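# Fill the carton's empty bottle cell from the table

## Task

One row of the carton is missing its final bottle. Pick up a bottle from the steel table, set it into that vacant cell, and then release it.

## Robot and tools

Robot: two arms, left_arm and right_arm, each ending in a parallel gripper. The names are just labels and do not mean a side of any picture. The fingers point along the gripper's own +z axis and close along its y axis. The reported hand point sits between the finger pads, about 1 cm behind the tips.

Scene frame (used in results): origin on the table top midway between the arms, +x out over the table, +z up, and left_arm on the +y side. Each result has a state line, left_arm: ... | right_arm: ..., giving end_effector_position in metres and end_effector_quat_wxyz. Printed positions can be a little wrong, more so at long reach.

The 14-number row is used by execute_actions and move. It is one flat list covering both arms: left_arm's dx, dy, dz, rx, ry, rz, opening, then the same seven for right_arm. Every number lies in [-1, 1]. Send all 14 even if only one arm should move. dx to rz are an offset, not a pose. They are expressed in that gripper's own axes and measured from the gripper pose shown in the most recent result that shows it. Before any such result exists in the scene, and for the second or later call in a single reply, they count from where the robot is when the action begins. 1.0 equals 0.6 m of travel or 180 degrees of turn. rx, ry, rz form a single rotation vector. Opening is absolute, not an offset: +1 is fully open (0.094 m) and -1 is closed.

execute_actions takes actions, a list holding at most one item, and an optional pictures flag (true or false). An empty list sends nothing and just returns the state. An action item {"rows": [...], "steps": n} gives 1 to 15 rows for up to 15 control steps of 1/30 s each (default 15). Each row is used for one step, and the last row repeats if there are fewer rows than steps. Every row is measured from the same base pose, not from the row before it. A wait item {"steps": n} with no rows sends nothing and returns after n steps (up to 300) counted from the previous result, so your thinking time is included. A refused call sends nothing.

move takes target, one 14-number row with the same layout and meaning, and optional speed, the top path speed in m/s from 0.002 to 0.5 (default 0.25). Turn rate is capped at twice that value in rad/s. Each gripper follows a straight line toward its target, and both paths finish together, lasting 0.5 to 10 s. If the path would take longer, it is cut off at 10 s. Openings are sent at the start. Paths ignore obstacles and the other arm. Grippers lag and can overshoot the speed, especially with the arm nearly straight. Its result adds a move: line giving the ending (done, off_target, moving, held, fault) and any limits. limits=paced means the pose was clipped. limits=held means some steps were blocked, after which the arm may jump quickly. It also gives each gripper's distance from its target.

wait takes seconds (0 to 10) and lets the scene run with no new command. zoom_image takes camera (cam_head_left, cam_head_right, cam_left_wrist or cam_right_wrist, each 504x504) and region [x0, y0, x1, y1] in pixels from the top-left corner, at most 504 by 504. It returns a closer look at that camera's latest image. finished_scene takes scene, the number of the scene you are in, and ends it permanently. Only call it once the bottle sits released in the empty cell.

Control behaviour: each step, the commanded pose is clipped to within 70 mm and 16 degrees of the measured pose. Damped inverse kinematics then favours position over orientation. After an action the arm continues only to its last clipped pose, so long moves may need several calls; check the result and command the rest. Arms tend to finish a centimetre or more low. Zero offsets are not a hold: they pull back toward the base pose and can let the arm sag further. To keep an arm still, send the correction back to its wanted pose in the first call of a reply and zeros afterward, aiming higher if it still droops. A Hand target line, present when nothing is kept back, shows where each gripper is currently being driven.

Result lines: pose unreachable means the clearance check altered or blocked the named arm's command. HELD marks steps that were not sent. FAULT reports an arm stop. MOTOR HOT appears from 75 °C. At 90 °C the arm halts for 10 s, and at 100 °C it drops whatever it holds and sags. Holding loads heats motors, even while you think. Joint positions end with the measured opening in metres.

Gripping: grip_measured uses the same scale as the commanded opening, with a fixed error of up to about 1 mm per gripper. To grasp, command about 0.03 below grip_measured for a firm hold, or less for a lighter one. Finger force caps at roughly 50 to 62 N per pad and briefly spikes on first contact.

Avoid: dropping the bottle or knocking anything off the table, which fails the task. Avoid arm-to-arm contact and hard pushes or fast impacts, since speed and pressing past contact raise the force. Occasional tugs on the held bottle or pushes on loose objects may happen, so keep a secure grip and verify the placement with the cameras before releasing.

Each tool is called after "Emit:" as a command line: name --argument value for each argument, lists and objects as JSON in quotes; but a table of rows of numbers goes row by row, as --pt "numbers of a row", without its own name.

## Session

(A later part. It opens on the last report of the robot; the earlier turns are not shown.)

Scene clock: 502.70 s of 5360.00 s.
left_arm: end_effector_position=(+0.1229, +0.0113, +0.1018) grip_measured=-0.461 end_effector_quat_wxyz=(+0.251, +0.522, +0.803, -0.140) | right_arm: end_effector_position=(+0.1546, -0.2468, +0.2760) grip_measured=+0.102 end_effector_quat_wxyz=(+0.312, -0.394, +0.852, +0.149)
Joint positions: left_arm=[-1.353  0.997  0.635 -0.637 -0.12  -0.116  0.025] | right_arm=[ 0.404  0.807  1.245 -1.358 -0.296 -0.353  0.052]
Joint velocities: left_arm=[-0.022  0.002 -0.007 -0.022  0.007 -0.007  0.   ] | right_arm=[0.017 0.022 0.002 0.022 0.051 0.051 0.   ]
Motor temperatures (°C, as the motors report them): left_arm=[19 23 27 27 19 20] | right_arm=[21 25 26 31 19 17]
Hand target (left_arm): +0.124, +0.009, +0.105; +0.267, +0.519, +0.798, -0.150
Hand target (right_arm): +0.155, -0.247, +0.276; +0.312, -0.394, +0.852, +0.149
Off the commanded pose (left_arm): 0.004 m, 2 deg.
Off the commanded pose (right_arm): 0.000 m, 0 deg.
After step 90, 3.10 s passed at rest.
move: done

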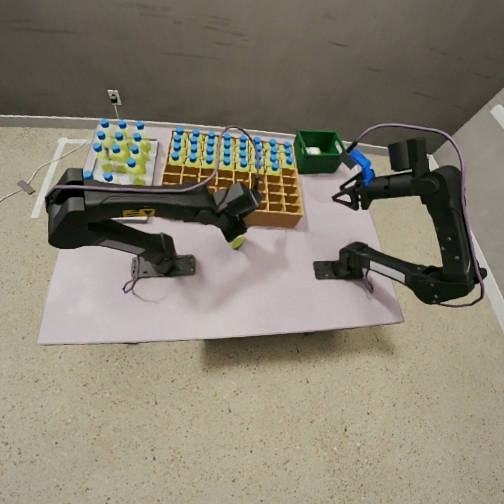

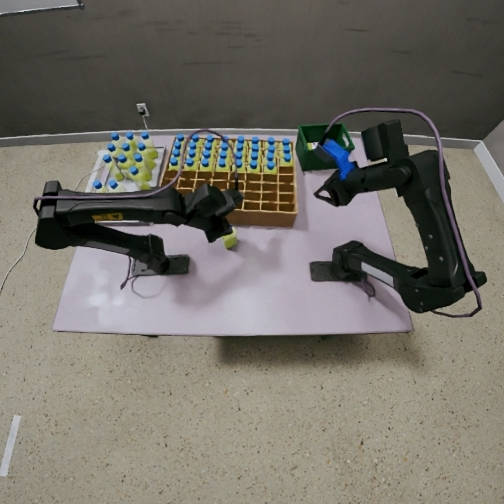

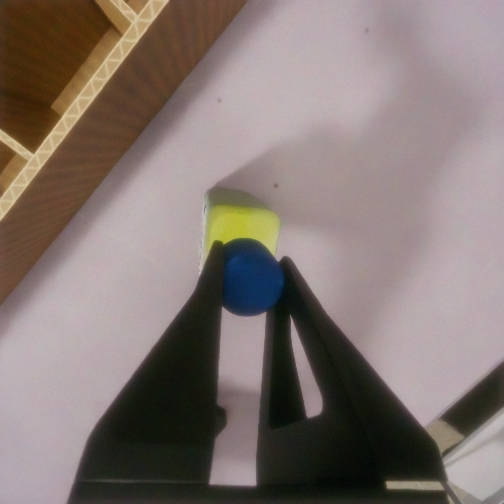

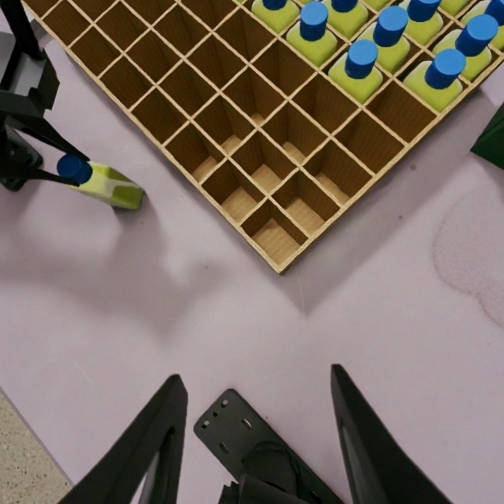

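Emit:
execute_actions --actions '[{"rows":[[-0.004,0,0,0,-0.008,0,-0.47,0,0,0,0,0,0,0.1],[-0.004,0,0,0,-0.008,0,-0.455,0,0,0,0,0,0,0.1],[-0.004,0,0,0,-0.008,0,-0.44,0,0,0,0,0,0,0.1],[-0.004,0,0,0,-0.008,0,-0.425,0,0,0,0,0,0,0.1],[-0.004,0,0,0,-0.008,0,-0.41,0,0,0,0,0,0,0.1],[-0.004,0,0,0,-0.008,0,-0.39,0,0,0,0,0,0,0.1],[-0.004,0,0,0,-0.008,0,-0.36,0,0,0,0,0,0,0.1],[-0.004,0,0,0,-0.008,0,-0.32,0,0,0,0,0,0,0.1],[-0.004,0,0,0,-0.008,0,-0.27,0,0,0,0,0,0,0.1],[-0.004,0,0,0,-0.008,0,-0.2,0,0,0,0,0,0,0.1],[-0.004,0,0,0,-0.008,0,-0.12,0,0,0,0,0,0,0.1],[-0.004,0,0,0,-0.008,0,-0.05,0,0,0,0,0,0,0.1],[-0.004,0,0,0,-0.008,0,0.0,0,0,0,0,0,0,0.1]],"steps":15}]'

Scene clock: 512.07 s of 5360.00 s.
left_arm: end_effector_position=(+0.1235, +0.0091, +0.1033) grip_measured=-0.004 end_effector_quat_wxyz=(+0.255, +0.521, +0.802, -0.143) | right_arm: end_effector_position=(+0.1546, -0.2468, +0.2760) grip_measured=+0.102 end_effector_quat_wxyz=(+0.312, -0.394, +0.852, +0.149)
Joint positions: left_arm=[-1.353  0.997  0.635 -0.626 -0.12  -0.116  0.047] | right_arm=[ 0.404  0.807  1.245 -1.358 -0.296 -0.353  0.052]
Joint velocities: left_arm=[-0.012  0.007  0.012  0.007 -0.037  0.022  0.004] | right_arm=[ 0.017 -0.012 -0.007 -0.037 -0.022 -0.007  0.   ]
Motor temperatures (°C, as the motors report them): left_arm=[19 23 26 28 19 20] | right_arm=[21 25 25 31 19 17]
Hand target (left_arm): +0.124, +0.009, +0.103; +0.261, +0.520, +0.800, -0.147
Hand target (right_arm): +0.155, -0.247, +0.276; +0.312, -0.394, +0.852, +0.149
Off the commanded pose (left_arm): 0.000 m, 1 deg.
Off the commanded pose (right_arm): 0.000 m, 0 deg.
Steps of this call (steps 1 to 90: nothing new was sent; then 5.87 s passed at rest; steps 91 to 105: all 15 steps of this action). Readings (end_effector_position):
91: left_arm (+0.1229, +0.0113, +0.1018) | right_arm (+0.1546, -0.2468, +0.2760)
92: left_arm (+0.1229, +0.0113, +0.1018) | right_arm (+0.1546, -0.2468, +0.2760)
94: left_arm (+0.1229, +0.0113, +0.1018) | right_arm (+0.1546, -0.2468, +0.2760)
98: left_arm (+0.1231, +0.0104, +0.1024) | right_arm (+0.1546, -0.2468, +0.2760)
105: the state above

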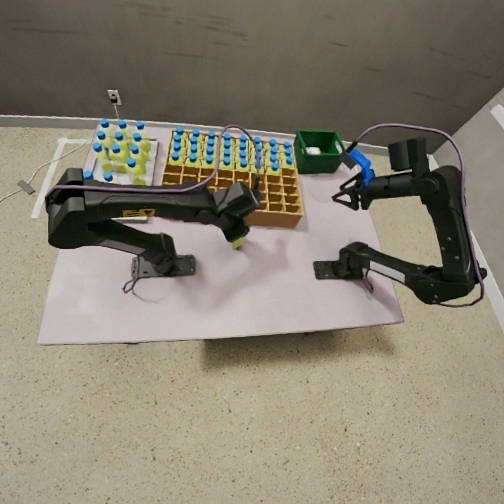

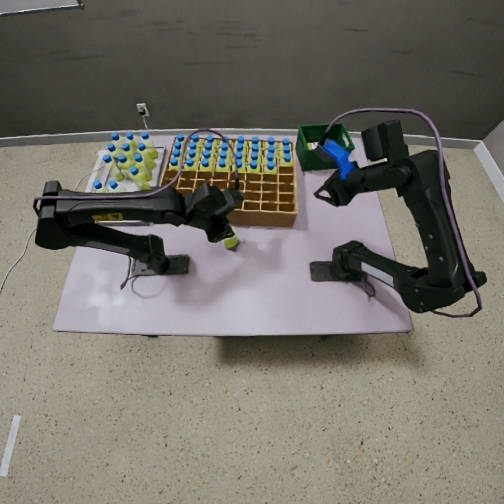

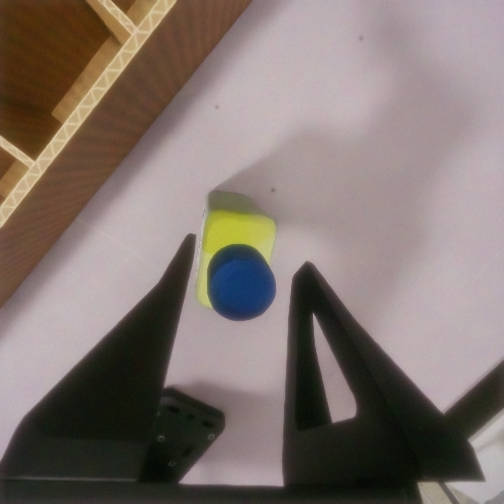

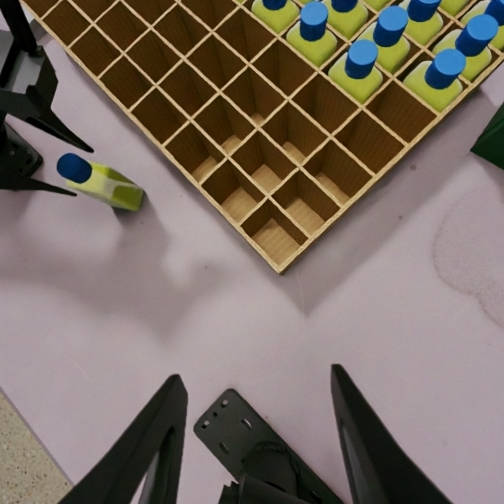

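Emit:
move --target '[-0.067,0.013,-0.156,0,0,0,0.0, 0,0,0,0,0,0,0.1]' --speed 0.1

Scene clock: 520.10 s of 5360.00 s.
left_arm: end_effector_position=(+0.1190, +0.0238, +0.1940) grip_measured=-0.002 end_effector_quat_wxyz=(+0.249, +0.525, +0.802, -0.138) | right_arm: end_effector_position=(+0.1546, -0.2468, +0.2760) grip_measured=+0.102 end_effector_quat_wxyz=(+0.312, -0.394, +0.852, +0.149)
Joint positions: left_arm=[-1.353  0.973  0.997 -1.027 -0.118 -0.11   0.047] | right_arm=[ 0.404  0.807  1.245 -1.358 -0.296 -0.353  0.052]
Joint velocities: left_arm=[-0.002  0.002  0.002  0.037  0.037 -0.022  0.002] | right_arm=[-0.007  0.007  0.012  0.007  0.007 -0.007 -0.   ]
Motor temperatures (°C, as the motors report them): left_arm=[19 23 27 27 19 20] | right_arm=[21 25 25 31 19 17]
Hand target (left_arm): +0.121, +0.027, +0.203; +0.255, +0.521, +0.802, -0.143
Hand target (right_arm): +0.155, -0.247, +0.276; +0.312, -0.394, +0.852, +0.149
Off the commanded pose (left_arm): 0.011 m, 1 deg.
Off the commanded pose (right_arm): 0.000 m, 0 deg.
After step 90, 3.43 s passed at rest.
move: off_target (left_arm)

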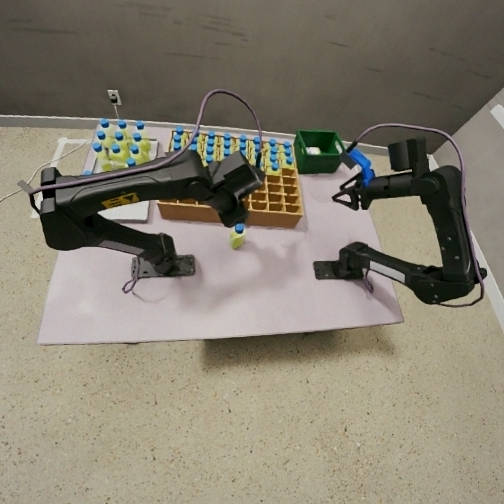

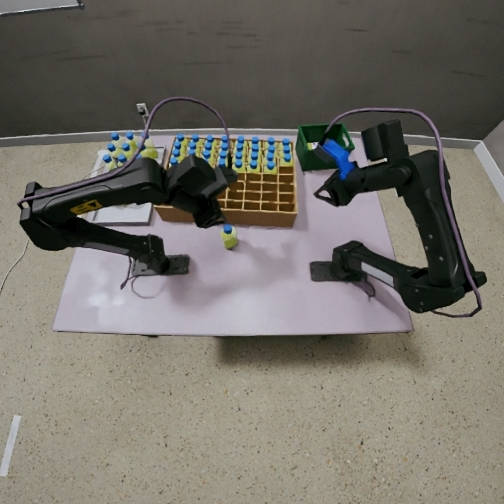

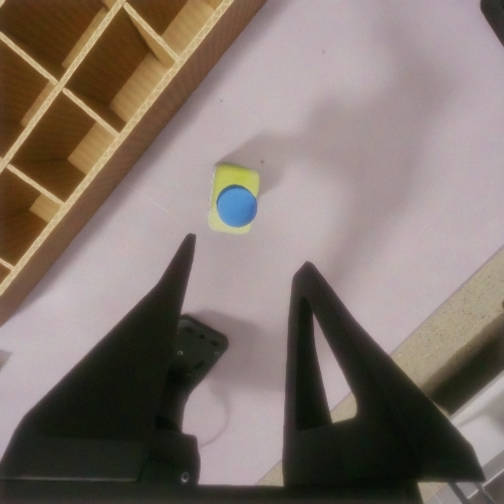

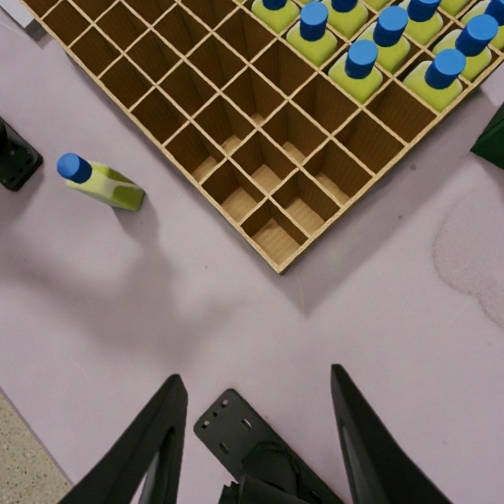

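Emit:
move --target '[-0.0535,0.394,-0.185,-0.176,-0.187,-0.170,0.1, -0.1575,0.2997,0.257,-0.0353,-0.0084,-0.0442,0.2]' --speed 0.12

Scene clock: 546.87 s of 5360.00 s.
left_arm: end_effector_position=(+0.3174, +0.1484, +0.3173) grip_measured=+0.098 end_effector_quat_wxyz=(+0.550, +0.151, +0.811, -0.129) | right_arm: end_effector_position=(+0.1260, -0.0050, +0.2092) grip_measured=+0.198 end_effector_quat_wxyz=(+0.295, -0.470, +0.813, +0.175)
Joint positions: left_arm=[-0.36   0.822  0.97  -0.521  0.097 -0.009  0.052] | right_arm=[ 1.339  1.393  1.239 -0.737  0.184  0.234  0.056]
Joint velocities: left_arm=[-0.022 -0.007 -0.002 -0.037  0.081 -0.037 -0.   ] | right_arm=[ 0.007  0.007 -0.007  0.007  0.022 -0.007  0.001]
Motor temperatures (°C, as the motors report them): left_arm=[19 23 27 27 19 20] | right_arm=[21 24 26 31 19 17]
Hand target (left_arm): +0.321, +0.149, +0.310; +0.544, +0.148, +0.816, -0.131
Hand target (right_arm): +0.126, +0.003, +0.219; +0.307, -0.465, +0.810, +0.183
Off the commanded pose (left_arm): 0.004 m, 1 deg.
Off the commanded pose (right_arm): 0.014 m, 2 deg.
After step 90, 19.27 s passed at rest.
move: off_target (right_arm)

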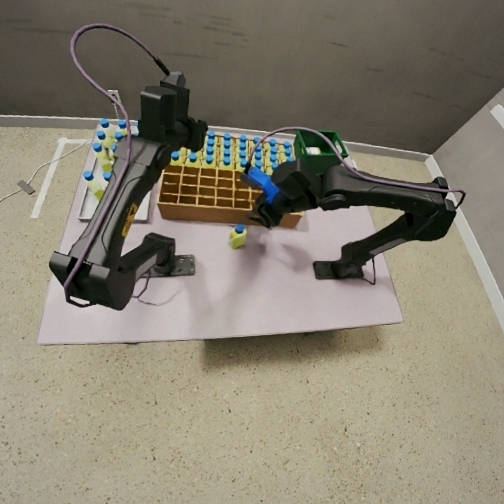

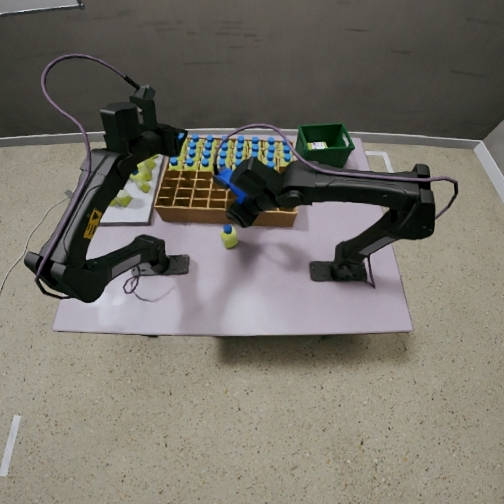

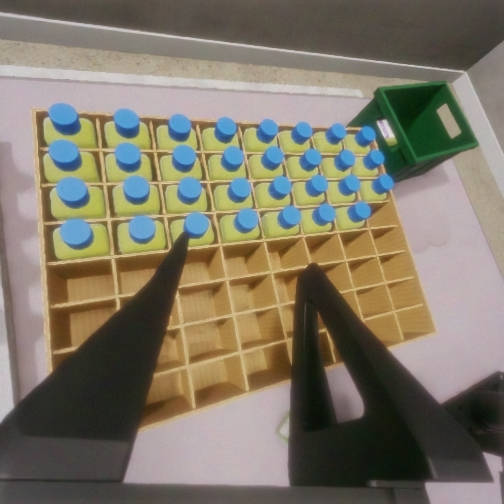

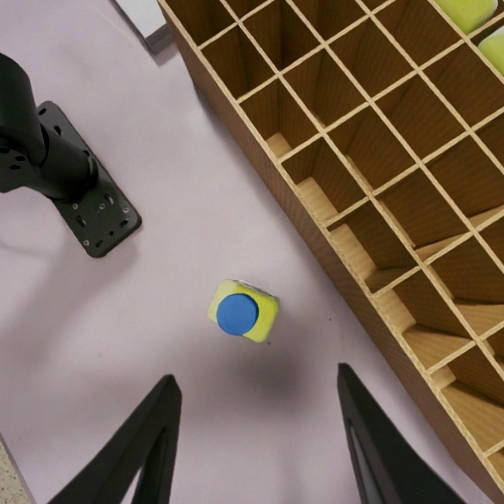

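Emit:
move --target '[0,0,0,0,0,0,0.1, 0.015,0.0377,0.083,0,-0.012,0,0.2]' --speed 0.06

Scene clock: 572.67 s of 5360.00 s.
left_arm: end_effector_position=(+0.3175, +0.1483, +0.3177) grip_measured=+0.098 end_effector_quat_wxyz=(+0.550, +0.151, +0.811, -0.130) | right_arm: end_effector_position=(+0.1202, +0.0269, +0.1711) grip_measured=+0.198 end_effector_quat_wxyz=(+0.309, -0.467, +0.807, +0.189)
Joint positions: left_arm=[-0.36   0.822  0.97  -0.52   0.098 -0.01   0.052] | right_arm=[ 1.382  1.48   1.137 -0.512  0.213  0.263  0.056]
Joint velocities: left_arm=[ 0.002 -0.012 -0.002  0.051 -0.022 -0.022  0.001] | right_arm=[ 0.007 -0.007  0.017  0.037 -0.037 -0.066 -0.   ]
Motor temperatures (°C, as the motors report them): left_arm=[19 22 27 29 19 20] | right_arm=[21 25 28 32 19 17]
Hand target (left_arm): +0.317, +0.148, +0.317; +0.550, +0.151, +0.811, -0.129
Hand target (right_arm): +0.119, +0.028, +0.165; +0.310, -0.466, +0.808, +0.184
Off the commanded pose (left_arm): 0.000 m, 0 deg.
Off the commanded pose (right_arm): 0.006 m, 1 deg.
After step 90, 21.37 s passed at rest.
move: done

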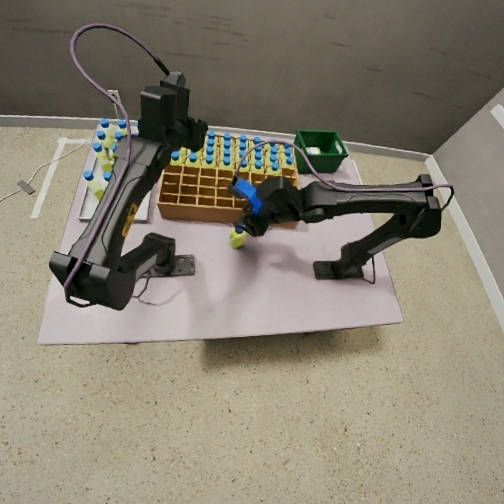

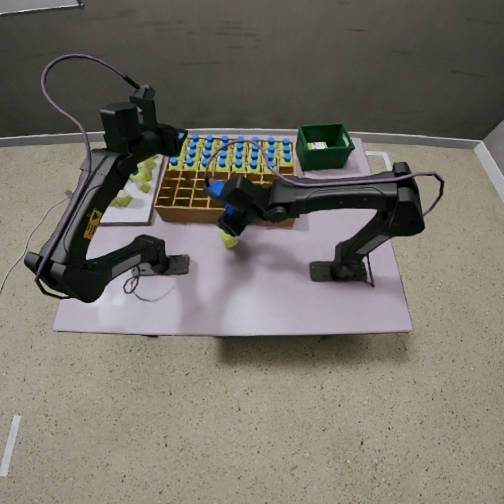

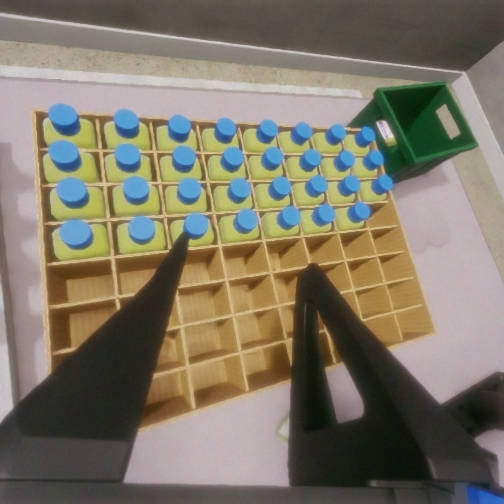

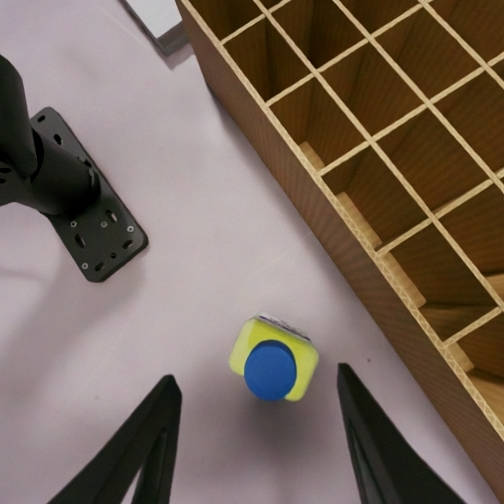

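Emit:
move --target '[0,0,0,0,0,0,0.1, 0.064,0,0.059,0,0,0,0.2]' --speed 0.04

Scene clock: 587.43 s of 5360.00 s.
left_arm: end_effector_position=(+0.3175, +0.1483, +0.3177) grip_measured=+0.098 end_effector_quat_wxyz=(+0.550, +0.151, +0.811, -0.130) | right_arm: end_effector_position=(+0.1194, +0.0222, +0.1260) grip_measured=+0.198 end_effector_quat_wxyz=(+0.311, -0.465, +0.806, +0.191)
Joint positions: left_arm=[-0.36   0.822  0.97  -0.52   0.098 -0.01   0.052] | right_arm=[ 1.382  1.493  0.962 -0.318  0.214  0.263  0.056]
Joint velocities: left_arm=[-0.017 -0.017  0.007  0.007 -0.037 -0.051  0.001] | right_arm=[-0.002 -0.002 -0.017  0.051 -0.051 -0.022  0.   ]
Motor temperatures (°C, as the motors report them): left_arm=[19 22 27 29 19 20] | right_arm=[21 25 27 32 19 17]
Hand target (left_arm): +0.318, +0.148, +0.318; +0.550, +0.151, +0.811, -0.130
Hand target (right_arm): +0.117, +0.023, +0.119; +0.309, -0.467, +0.807, +0.189
Off the commanded pose (left_arm): 0.000 m, 0 deg.
Off the commanded pose (right_arm): 0.007 m, 0 deg.
After step 90, 10.10 s passed at rest.
move: done

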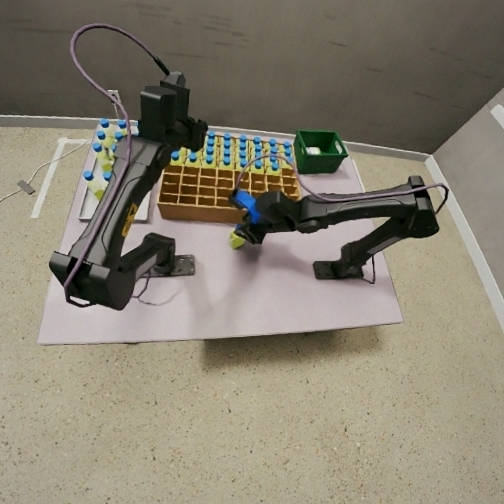

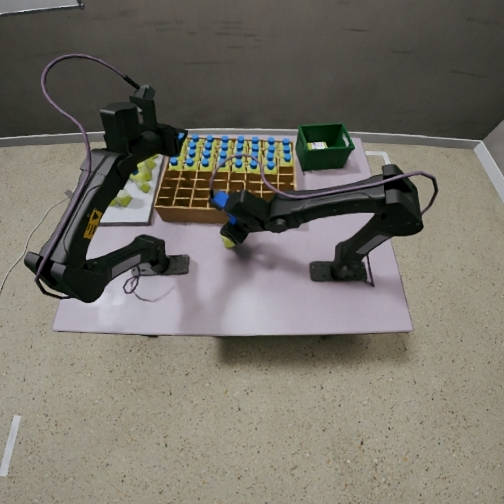

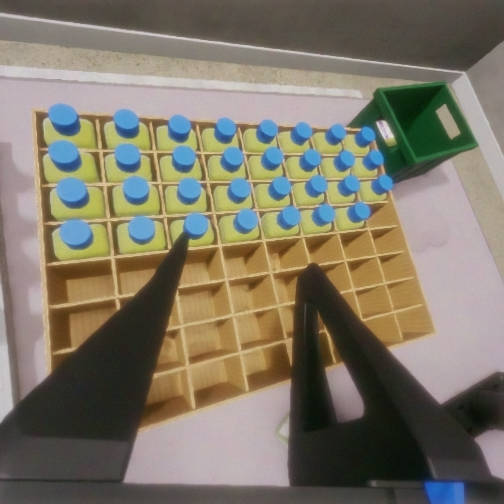

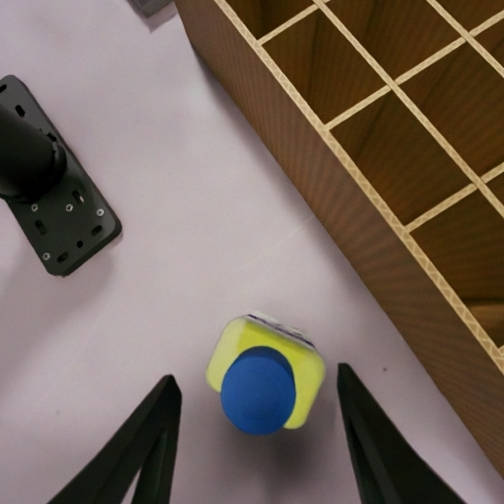

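Emit:
move --target '[0,0,0,0,0,0,0.1, 0.019,0.001,0.021,0,0,0,0.2]' --speed 0.015

Scene clock: 594.60 s of 5360.00 s.
left_arm: end_effector_position=(+0.3175, +0.1483, +0.3177) grip_measured=+0.098 end_effector_quat_wxyz=(+0.550, +0.151, +0.811, -0.130) | right_arm: end_effector_position=(+0.1196, +0.0231, +0.1205) grip_measured=+0.198 end_effector_quat_wxyz=(+0.317, -0.463, +0.804, +0.198)
Joint positions: left_arm=[-0.36   0.822  0.97  -0.52   0.098 -0.01   0.052] | right_arm=[ 1.382  1.493  0.926 -0.262  0.214  0.263  0.056]
Joint velocities: left_arm=[-0.007 -0.007  0.002 -0.022 -0.051  0.007 -0.   ] | right_arm=[-0.007  0.002  0.002 -0.051 -0.007 -0.022 -0.   ]
Motor temperatures (°C, as the motors report them): left_arm=[19 22 27 29 19 20] | right_arm=[21 25 26 32 19 17]
Hand target (left_arm): +0.318, +0.148, +0.318; +0.550, +0.151, +0.811, -0.130
Hand target (right_arm): +0.119, +0.022, +0.109; +0.311, -0.465, +0.806, +0.191
Off the commanded pose (left_arm): 0.000 m, 0 deg.
Off the commanded pose (right_arm): 0.012 m, 1 deg.
After step 90, 2.77 s passed at rest.
move: off_target (right_arm)

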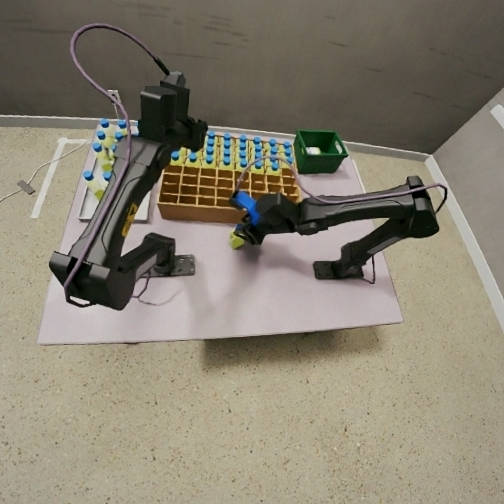

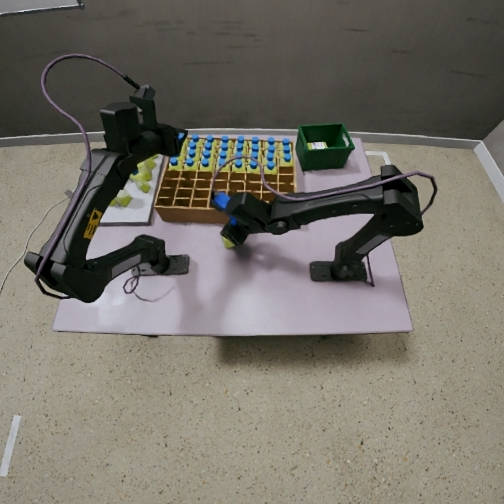

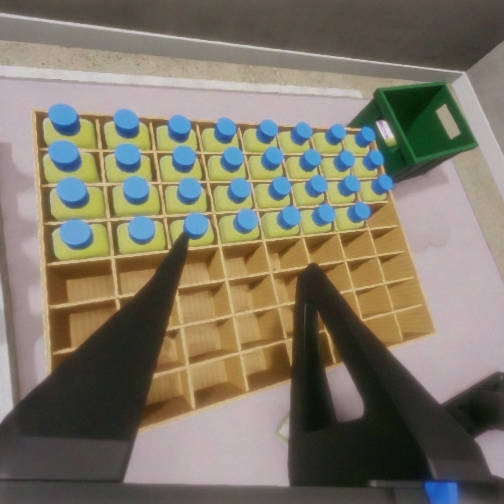

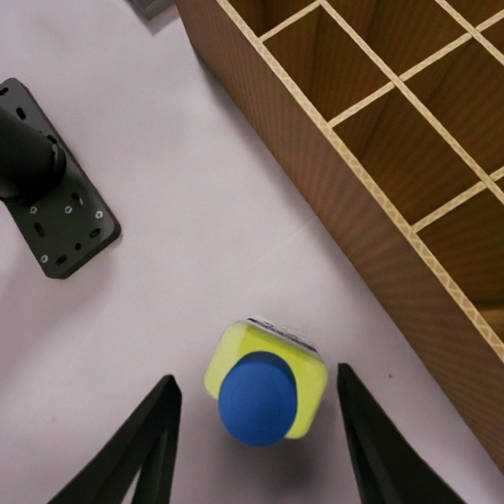

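Emit:
move --target '[0,0,0,0,0,0,0.1, 0.0195,0.001,0.019,0,0.013,0,0.2]' --speed 0.012

Scene clock: 600.63 s of 5360.00 s.
left_arm: end_effector_position=(+0.3175, +0.1483, +0.3177) grip_measured=+0.098 end_effector_quat_wxyz=(+0.550, +0.151, +0.811, -0.130) | right_arm: end_effector_position=(+0.1181, +0.0240, +0.1109) grip_measured=+0.198 end_effector_quat_wxyz=(+0.307, -0.467, +0.806, +0.193)
Joint positions: left_arm=[-0.36   0.822  0.97  -0.52   0.098 -0.01   0.052] | right_arm=[ 1.382  1.519  0.926 -0.259  0.205  0.263  0.056]
Joint velocities: left_arm=[-0.002 -0.002 -0.002  0.007 -0.007 -0.007  0.001] | right_arm=[-0.007 -0.002 -0.002 -0.081 -0.081 -0.037 -0.   ]
Motor temperatures (°C, as the motors report them): left_arm=[19 22 27 29 19 20] | right_arm=[21 25 26 32 19 17]
Hand target (left_arm): +0.318, +0.148, +0.318; +0.550, +0.151, +0.811, -0.130
Hand target (right_arm): +0.118, +0.023, +0.104; +0.301, -0.467, +0.810, +0.188
Off the commanded pose (left_arm): 0.000 m, 0 deg.
Off the commanded pose (right_arm): 0.007 m, 1 deg.
After step 90, 1.00 s passed at rest.
move: done

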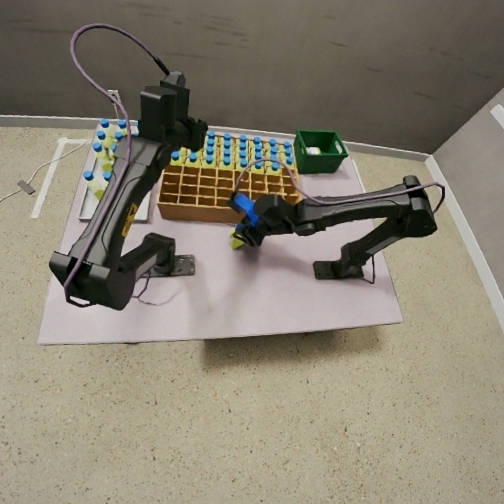

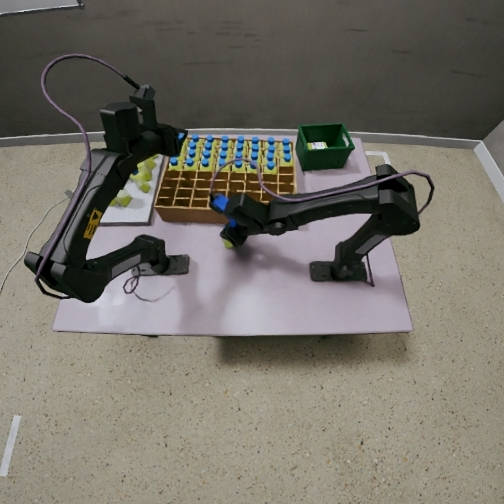

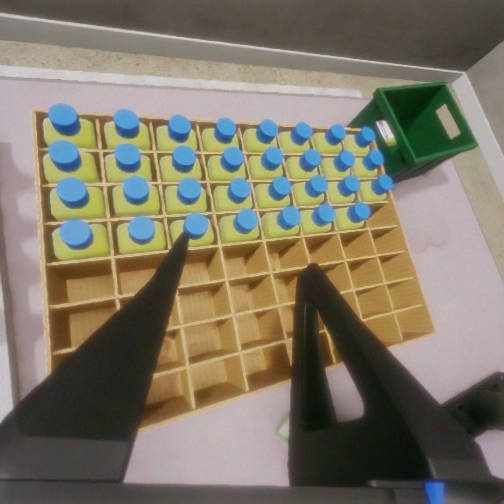

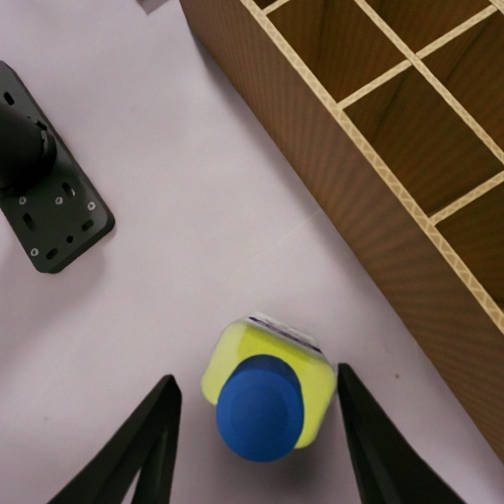

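Emit:
execute_actions --actions '[{"rows":[[0,0,0,0,0,0,0.1,0.003,0,0.003,0,0,0,0.1],[0,0,0,0,0,0,0.1,0.003,0,0.003,0,0,0,0.0],[0,0,0,0,0,0,0.1,0.003,0,0.003,0,0,0,-0.1],[0,0,0,0,0,0,0.1,0.003,0,0.003,0,0,0,-0.2],[0,0,0,0,0,0,0.1,0.003,0,0.003,0,0,0,-0.25],[0,0,0,0,0,0,0.1,0.003,0,0.003,0,0,0,-0.3],[0,0,0,0,0,0,0.1,0.003,0,0.003,0,0,0,-0.33],[0,0,0,0,0,0,0.1,0.003,0,0.003,0,0,0,-0.36],[0,0,0,0,0,0,0.1,0.003,0,0.003,0,0,0,-0.385],[0,0,0,0,0,0,0.1,0.003,0,0.003,0,0,0,-0.405],[0,0,0,0,0,0,0.1,0.003,0,0.003,0,0,0,-0.42],[0,0,0,0,0,0,0.1,0.003,0,0.003,0,0,0,-0.435],[0,0,0,0,0,0,0.1,0.003,0,0.003,0,0,0,-0.45],[0,0,0,0,0,0,0.1,0.003,0,0.003,0,0,0,-0.458]],"steps":15}]' --pictures false

Emit:
wait --seconds 0.4

Scene clock: 613.60 s of 5360.00 s.
left_arm: end_effector_position=(+0.3175, +0.1483, +0.3177) grip_measured=+0.098 end_effector_quat_wxyz=(+0.550, +0.151, +0.811, -0.130) | right_arm: end_effector_position=(+0.1180, +0.0240, +0.1109) grip_measured=-0.443 end_effector_quat_wxyz=(+0.307, -0.467, +0.806, +0.193)
Joint positions: left_arm=[-0.36   0.822  0.97  -0.52   0.098 -0.01   0.052] | right_arm=[ 1.382  1.519  0.926 -0.259  0.204  0.264  0.026]
Joint velocities: left_arm=[ 0.002 -0.002 -0.012  0.081 -0.066 -0.022 -0.001] | right_arm=[-0.022 -0.017  0.002 -0.037 -0.007 -0.022  0.   ]
Motor temperatures (°C, as the motors report them): left_arm=[19 22 27 30 19 20] | right_arm=[21 25 26 32 19 17]
Hand target (left_arm): +0.318, +0.148, +0.318; +0.550, +0.151, +0.811, -0.130
Hand target (right_arm): +0.118, +0.024, +0.108; +0.307, -0.467, +0.806, +0.193
Off the commanded pose (left_arm): 0.000 m, 0 deg.
Off the commanded pose (right_arm): 0.003 m, 0 deg.
Steps of this call (steps 1 to 90: nothing new was sent; then 9.47 s passed at rest; steps 91 to 105: all 15 steps of this action). Readings (end_effector_position):
91: left_arm (+0.3175, +0.1483, +0.3177) | right_arm (+0.1180, +0.0240, +0.1109)
92: left_arm (+0.3175, +0.1483, +0.3177) | right_arm (+0.1180, +0.0240, +0.1109)
94: left_arm (+0.3175, +0.1483, +0.3177) | right_arm (+0.1180, +0.0240, +0.1109)
98: left_arm (+0.3175, +0.1483, +0.3177) | right_arm (+0.1180, +0.0240, +0.1109)
105: the state above

Scene clock: 614.00 s of 5360.00 s.
left_arm: end_effector_position=(+0.3175, +0.1483, +0.3177) grip_measured=+0.098 end_effector_quat_wxyz=(+0.550, +0.151, +0.811, -0.130) | right_arm: end_effector_position=(+0.1180, +0.0240, +0.1109) grip_measured=-0.444 end_effector_quat_wxyz=(+0.307, -0.467, +0.806, +0.193)
Joint positions: left_arm=[-0.36   0.822  0.97  -0.52   0.098 -0.01   0.052] | right_arm=[ 1.382  1.519  0.926 -0.259  0.204  0.264  0.026]
Joint velocities: left_arm=[-0.002 -0.002 -0.002  0.037  0.022 -0.022 -0.   ] | right_arm=[-0.007  0.017  0.032 -0.081  0.007  0.007  0.   ]
Motor temperatures (°C, as the motors report them): left_arm=[19 22 27 30 19 20] | right_arm=[21 25 26 32 19 17]
Hand target (left_arm): +0.318, +0.148, +0.318; +0.550, +0.151, +0.811, -0.130
Hand target (right_arm): +0.118, +0.024, +0.108; +0.307, -0.467, +0.806, +0.193
Off the commanded pose (left_arm): 0.000 m, 0 deg.
Off the commanded pose (right_arm): 0.003 m, 0 deg.
Steps of this call (steps 1 to 12: nothing new was sent). Readings (end_effector_position):
1: left_arm (+0.3175, +0.1483, +0.3177) | right_arm (+0.1180, +0.0240, +0.1109)
2: left_arm (+0.3175, +0.1483, +0.3177) | right_arm (+0.1180, +0.0240, +0.1109)
4: left_arm (+0.3175, +0.1483, +0.3177) | right_arm (+0.1180, +0.0240, +0.1109)
8: left_arm (+0.3175, +0.1483, +0.3177) | right_arm (+0.1180, +0.0240, +0.1109)
12: the state above

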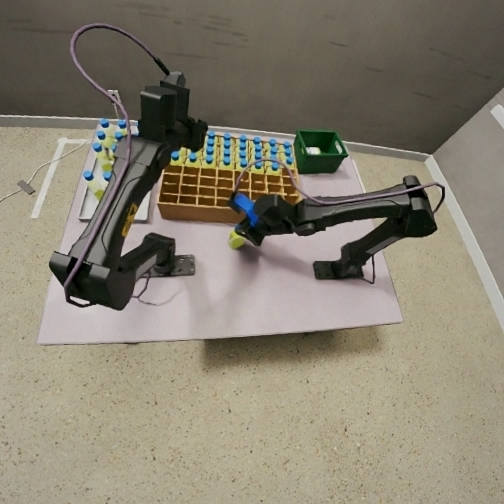

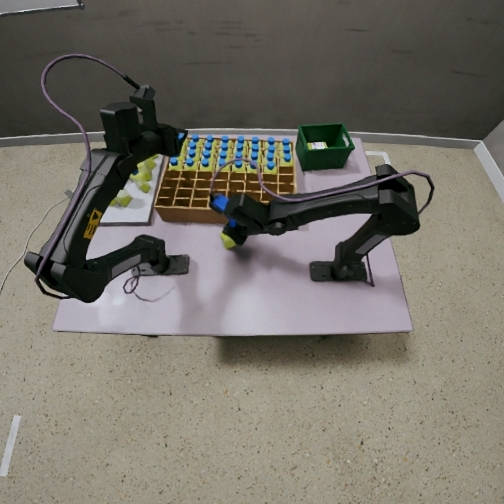

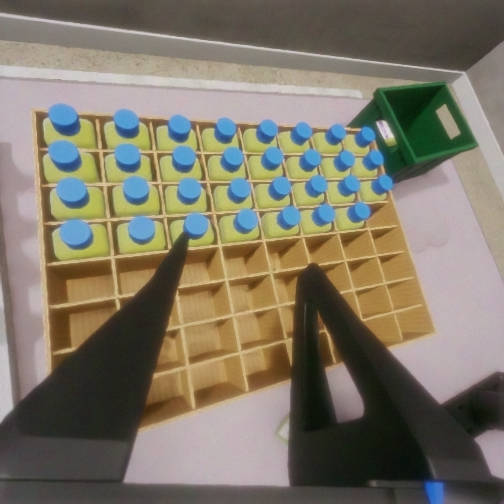

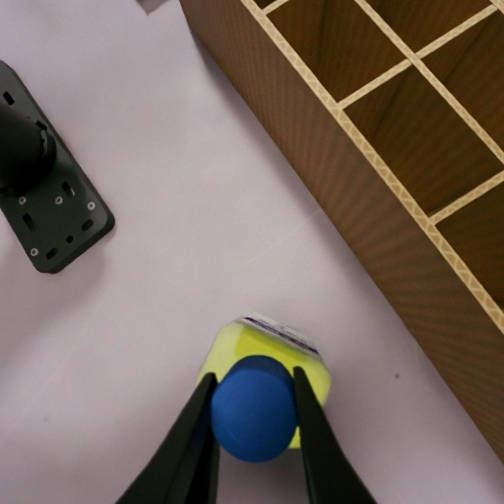

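Emit:
zoom_image --camera "cam_right_wrist" --region '[150,200,454,504]'

Region (150, 200, 454, 504) of cam_right_wrist's 504x504 image, scaled by 1.658, with more detail than that image has.

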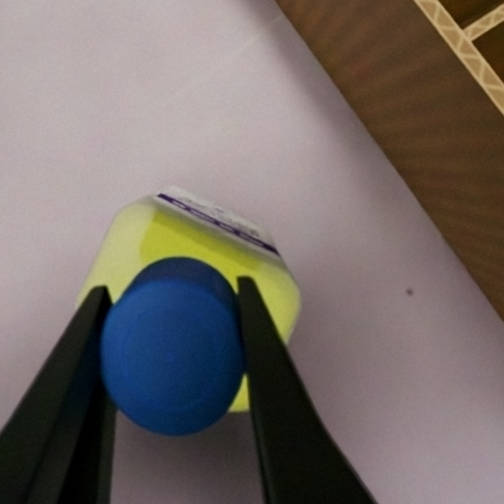

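Emit:
move --target '[0,0,0,0,0,0,0.1, -0.180,0,-0.1965,0,-0.01,0,-0.485]' --speed 0.08

Scene clock: 642.23 s of 5360.00 s.
left_arm: end_effector_position=(+0.3175, +0.1483, +0.3177) grip_measured=+0.098 end_effector_quat_wxyz=(+0.550, +0.151, +0.811, -0.130) | right_arm: end_effector_position=(+0.1172, +0.0211, +0.2571) grip_measured=-0.459 end_effector_quat_wxyz=(+0.306, -0.470, +0.805, +0.192)
Joint positions: left_arm=[-0.36   0.822  0.97  -0.52   0.098 -0.01   0.052] | right_arm=[ 1.382  1.478  1.48  -0.857  0.202  0.258  0.025]
Joint velocities: left_arm=[-0.007  0.002  0.012 -0.037 -0.037 -0.051 -0.   ] | right_arm=[-0.007  0.002 -0.012 -0.022 -0.037 -0.037 -0.001]
Motor temperatures (°C, as the motors report them): left_arm=[19 22 27 30 19 20] | right_arm=[21 26 26 32 19 17]
Hand target (left_arm): +0.318, +0.148, +0.318; +0.550, +0.151, +0.811, -0.130
Hand target (right_arm): +0.122, +0.023, +0.271; +0.320, -0.464, +0.801, +0.200
Off the commanded pose (left_arm): 0.000 m, 0 deg.
Off the commanded pose (right_arm): 0.014 m, 2 deg.
After step 90, 22.67 s passed at rest.
move: off_target (right_arm)

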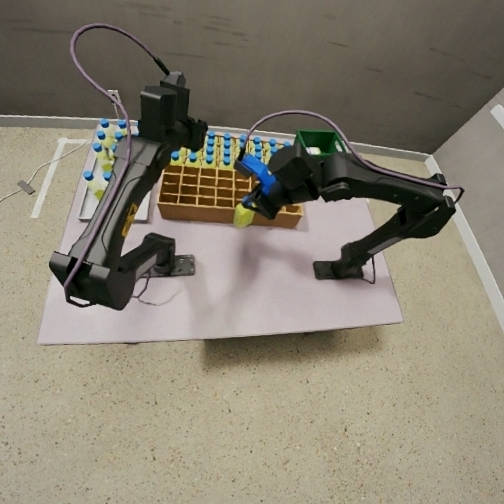

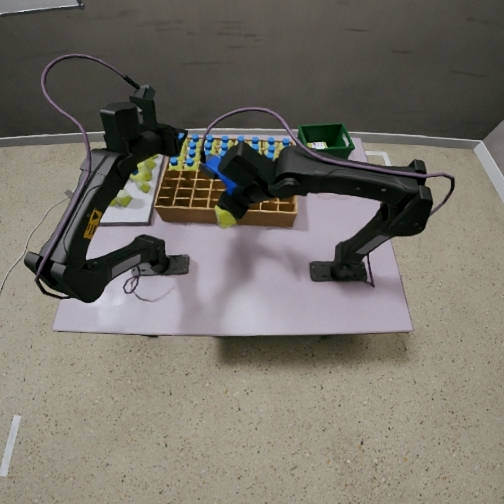

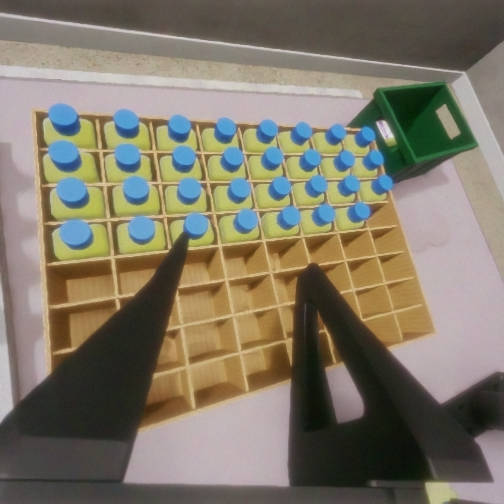

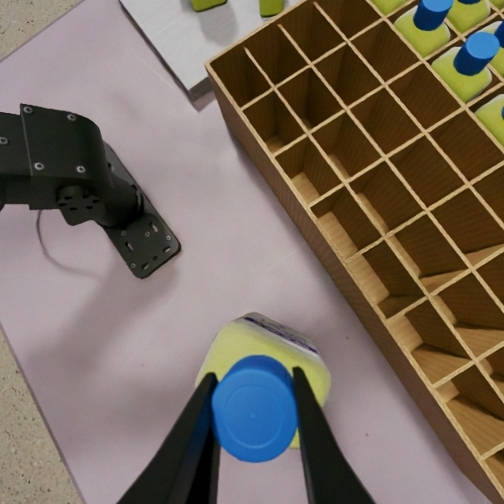

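Emit:
move --target '[0,0,0,0,0,0,0.1, 0.0503,-0.6378,-0.127,0.1122,-0.024,0.123,-0.49]' --speed 0.12

Scene clock: 659.37 s of 5360.00 s.
left_arm: end_effector_position=(+0.3175, +0.1483, +0.3177) grip_measured=+0.098 end_effector_quat_wxyz=(+0.550, +0.151, +0.811, -0.130) | right_arm: end_effector_position=(+0.4135, -0.2385, +0.2728) grip_measured=-0.459 end_effector_quat_wxyz=(+0.358, -0.236, +0.897, +0.109)
Joint positions: left_arm=[-0.36   0.822  0.97  -0.52   0.098 -0.01   0.052] | right_arm=[ 0.199  1.55   1.594 -0.878 -0.237 -0.214  0.025]
Joint velocities: left_arm=[-0.007  0.002 -0.007 -0.007 -0.066  0.007 -0.001] | right_arm=[ 0.017 -0.007  0.007  0.007 -0.081  0.007 -0.   ]
Motor temperatures (°C, as the motors report them): left_arm=[19 22 27 30 19 20] | right_arm=[21 26 28 32 19 17]
Hand target (left_arm): +0.318, +0.148, +0.318; +0.550, +0.151, +0.811, -0.130
Hand target (right_arm): +0.418, -0.236, +0.286; +0.375, -0.242, +0.888, +0.116
Off the commanded pose (left_arm): 0.000 m, 0 deg.
Off the commanded pose (right_arm): 0.016 m, 2 deg.
After step 90, 10.53 s passed at rest.
move: off_target (right_arm)

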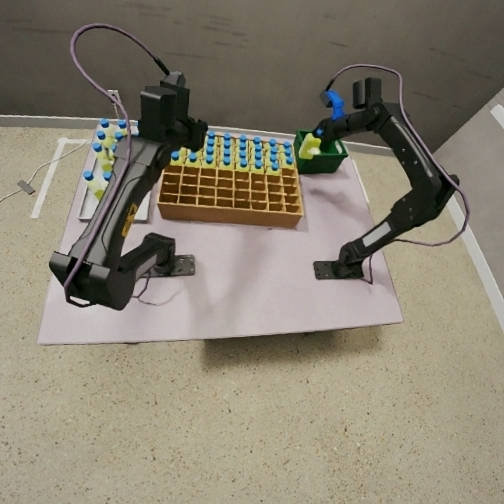

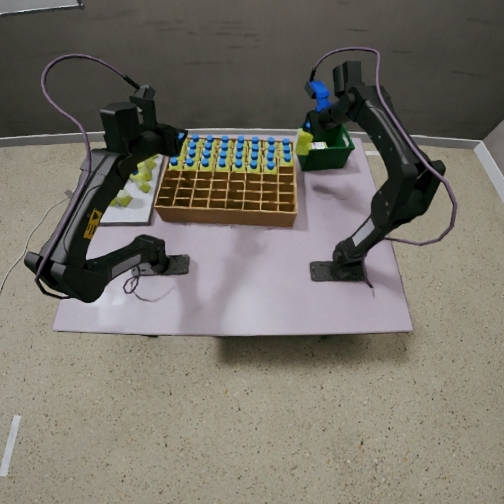

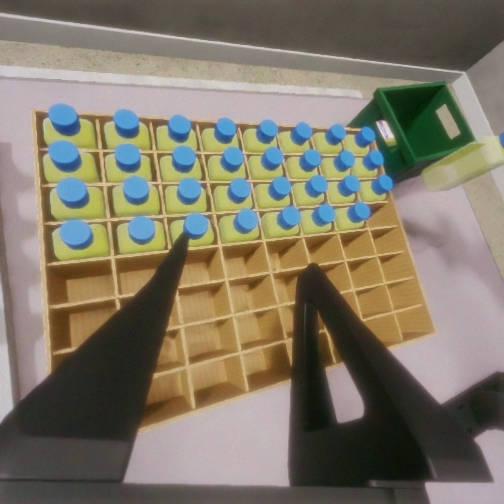

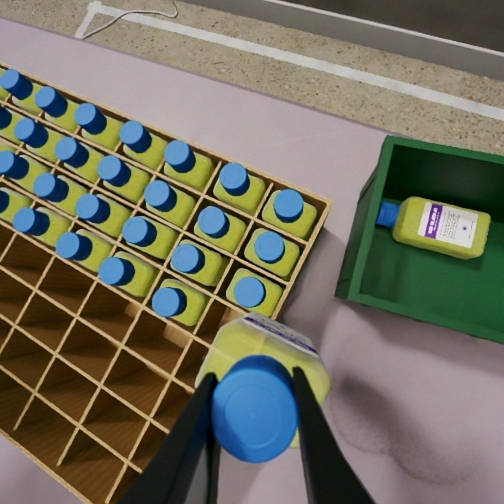

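Emit:
zoom_image --camera "cam_right_wrist" --region '[100,170,400,470]'

Region (100, 170, 400, 470) of cam_right_wrist's 504x504 image, scaled by 1.680, with more detail than that image has.

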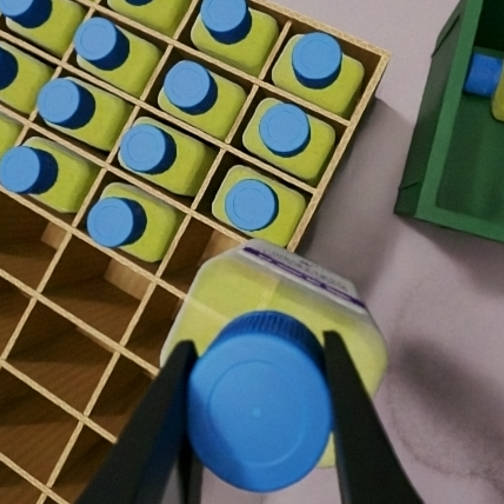

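Emit:
move --target '[0,0,0,0,0,0,0.1, 0.0047,0.064,0.0257,0,-0.012,0,-0.49]' --speed 0.03

Scene clock: 717.07 s of 5360.00 s.
left_arm: end_effector_position=(+0.3175, +0.1483, +0.3177) grip_measured=+0.098 end_effector_quat_wxyz=(+0.550, +0.151, +0.811, -0.130) | right_arm: end_effector_position=(+0.4005, -0.2033, +0.2446) grip_measured=-0.459 end_effector_quat_wxyz=(+0.345, -0.234, +0.902, +0.112)
Joint positions: left_arm=[-0.36   0.822  0.97  -0.52   0.098 -0.01   0.052] | right_arm=[ 0.32   1.532  1.476 -0.787 -0.161 -0.118  0.025]
Joint velocities: left_arm=[-0.017  0.007 -0.002 -0.007 -0.007  0.007 -0.   ] | right_arm=[ 0.007  0.007  0.007 -0.095  0.022  0.022  0.   ]
Motor temperatures (°C, as the motors report them): left_arm=[19 22 27 31 19 20] | right_arm=[21 27 30 32 19 17]
Hand target (left_arm): +0.318, +0.148, +0.318; +0.550, +0.151, +0.811, -0.130
Hand target (right_arm): +0.401, -0.200, +0.261; +0.374, -0.233, +0.890, +0.115
Off the commanded pose (left_arm): 0.000 m, 0 deg.
Off the commanded pose (right_arm): 0.016 m, 4 deg.
After step 90, 53.07 s passed at rest.
move: off_target (right_arm)

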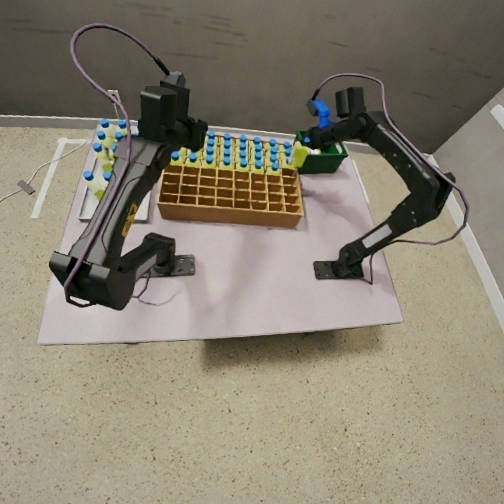

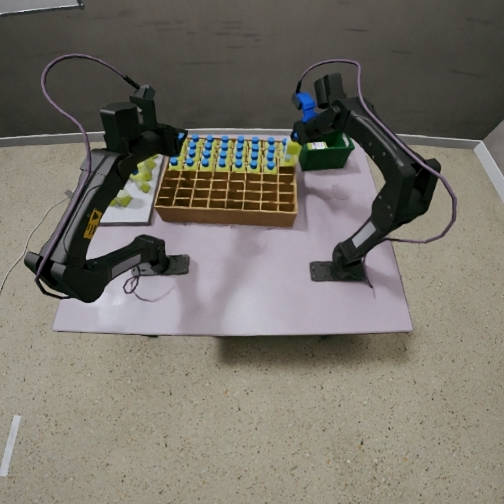

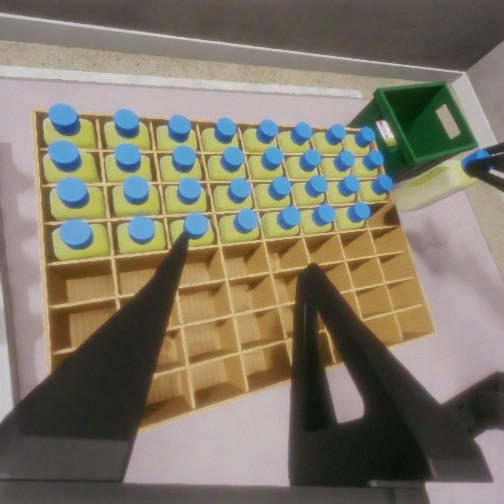

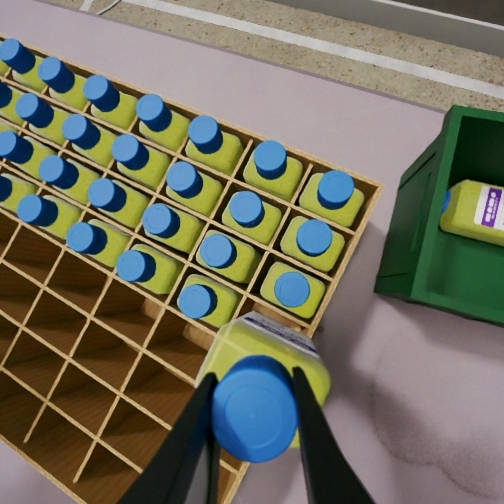

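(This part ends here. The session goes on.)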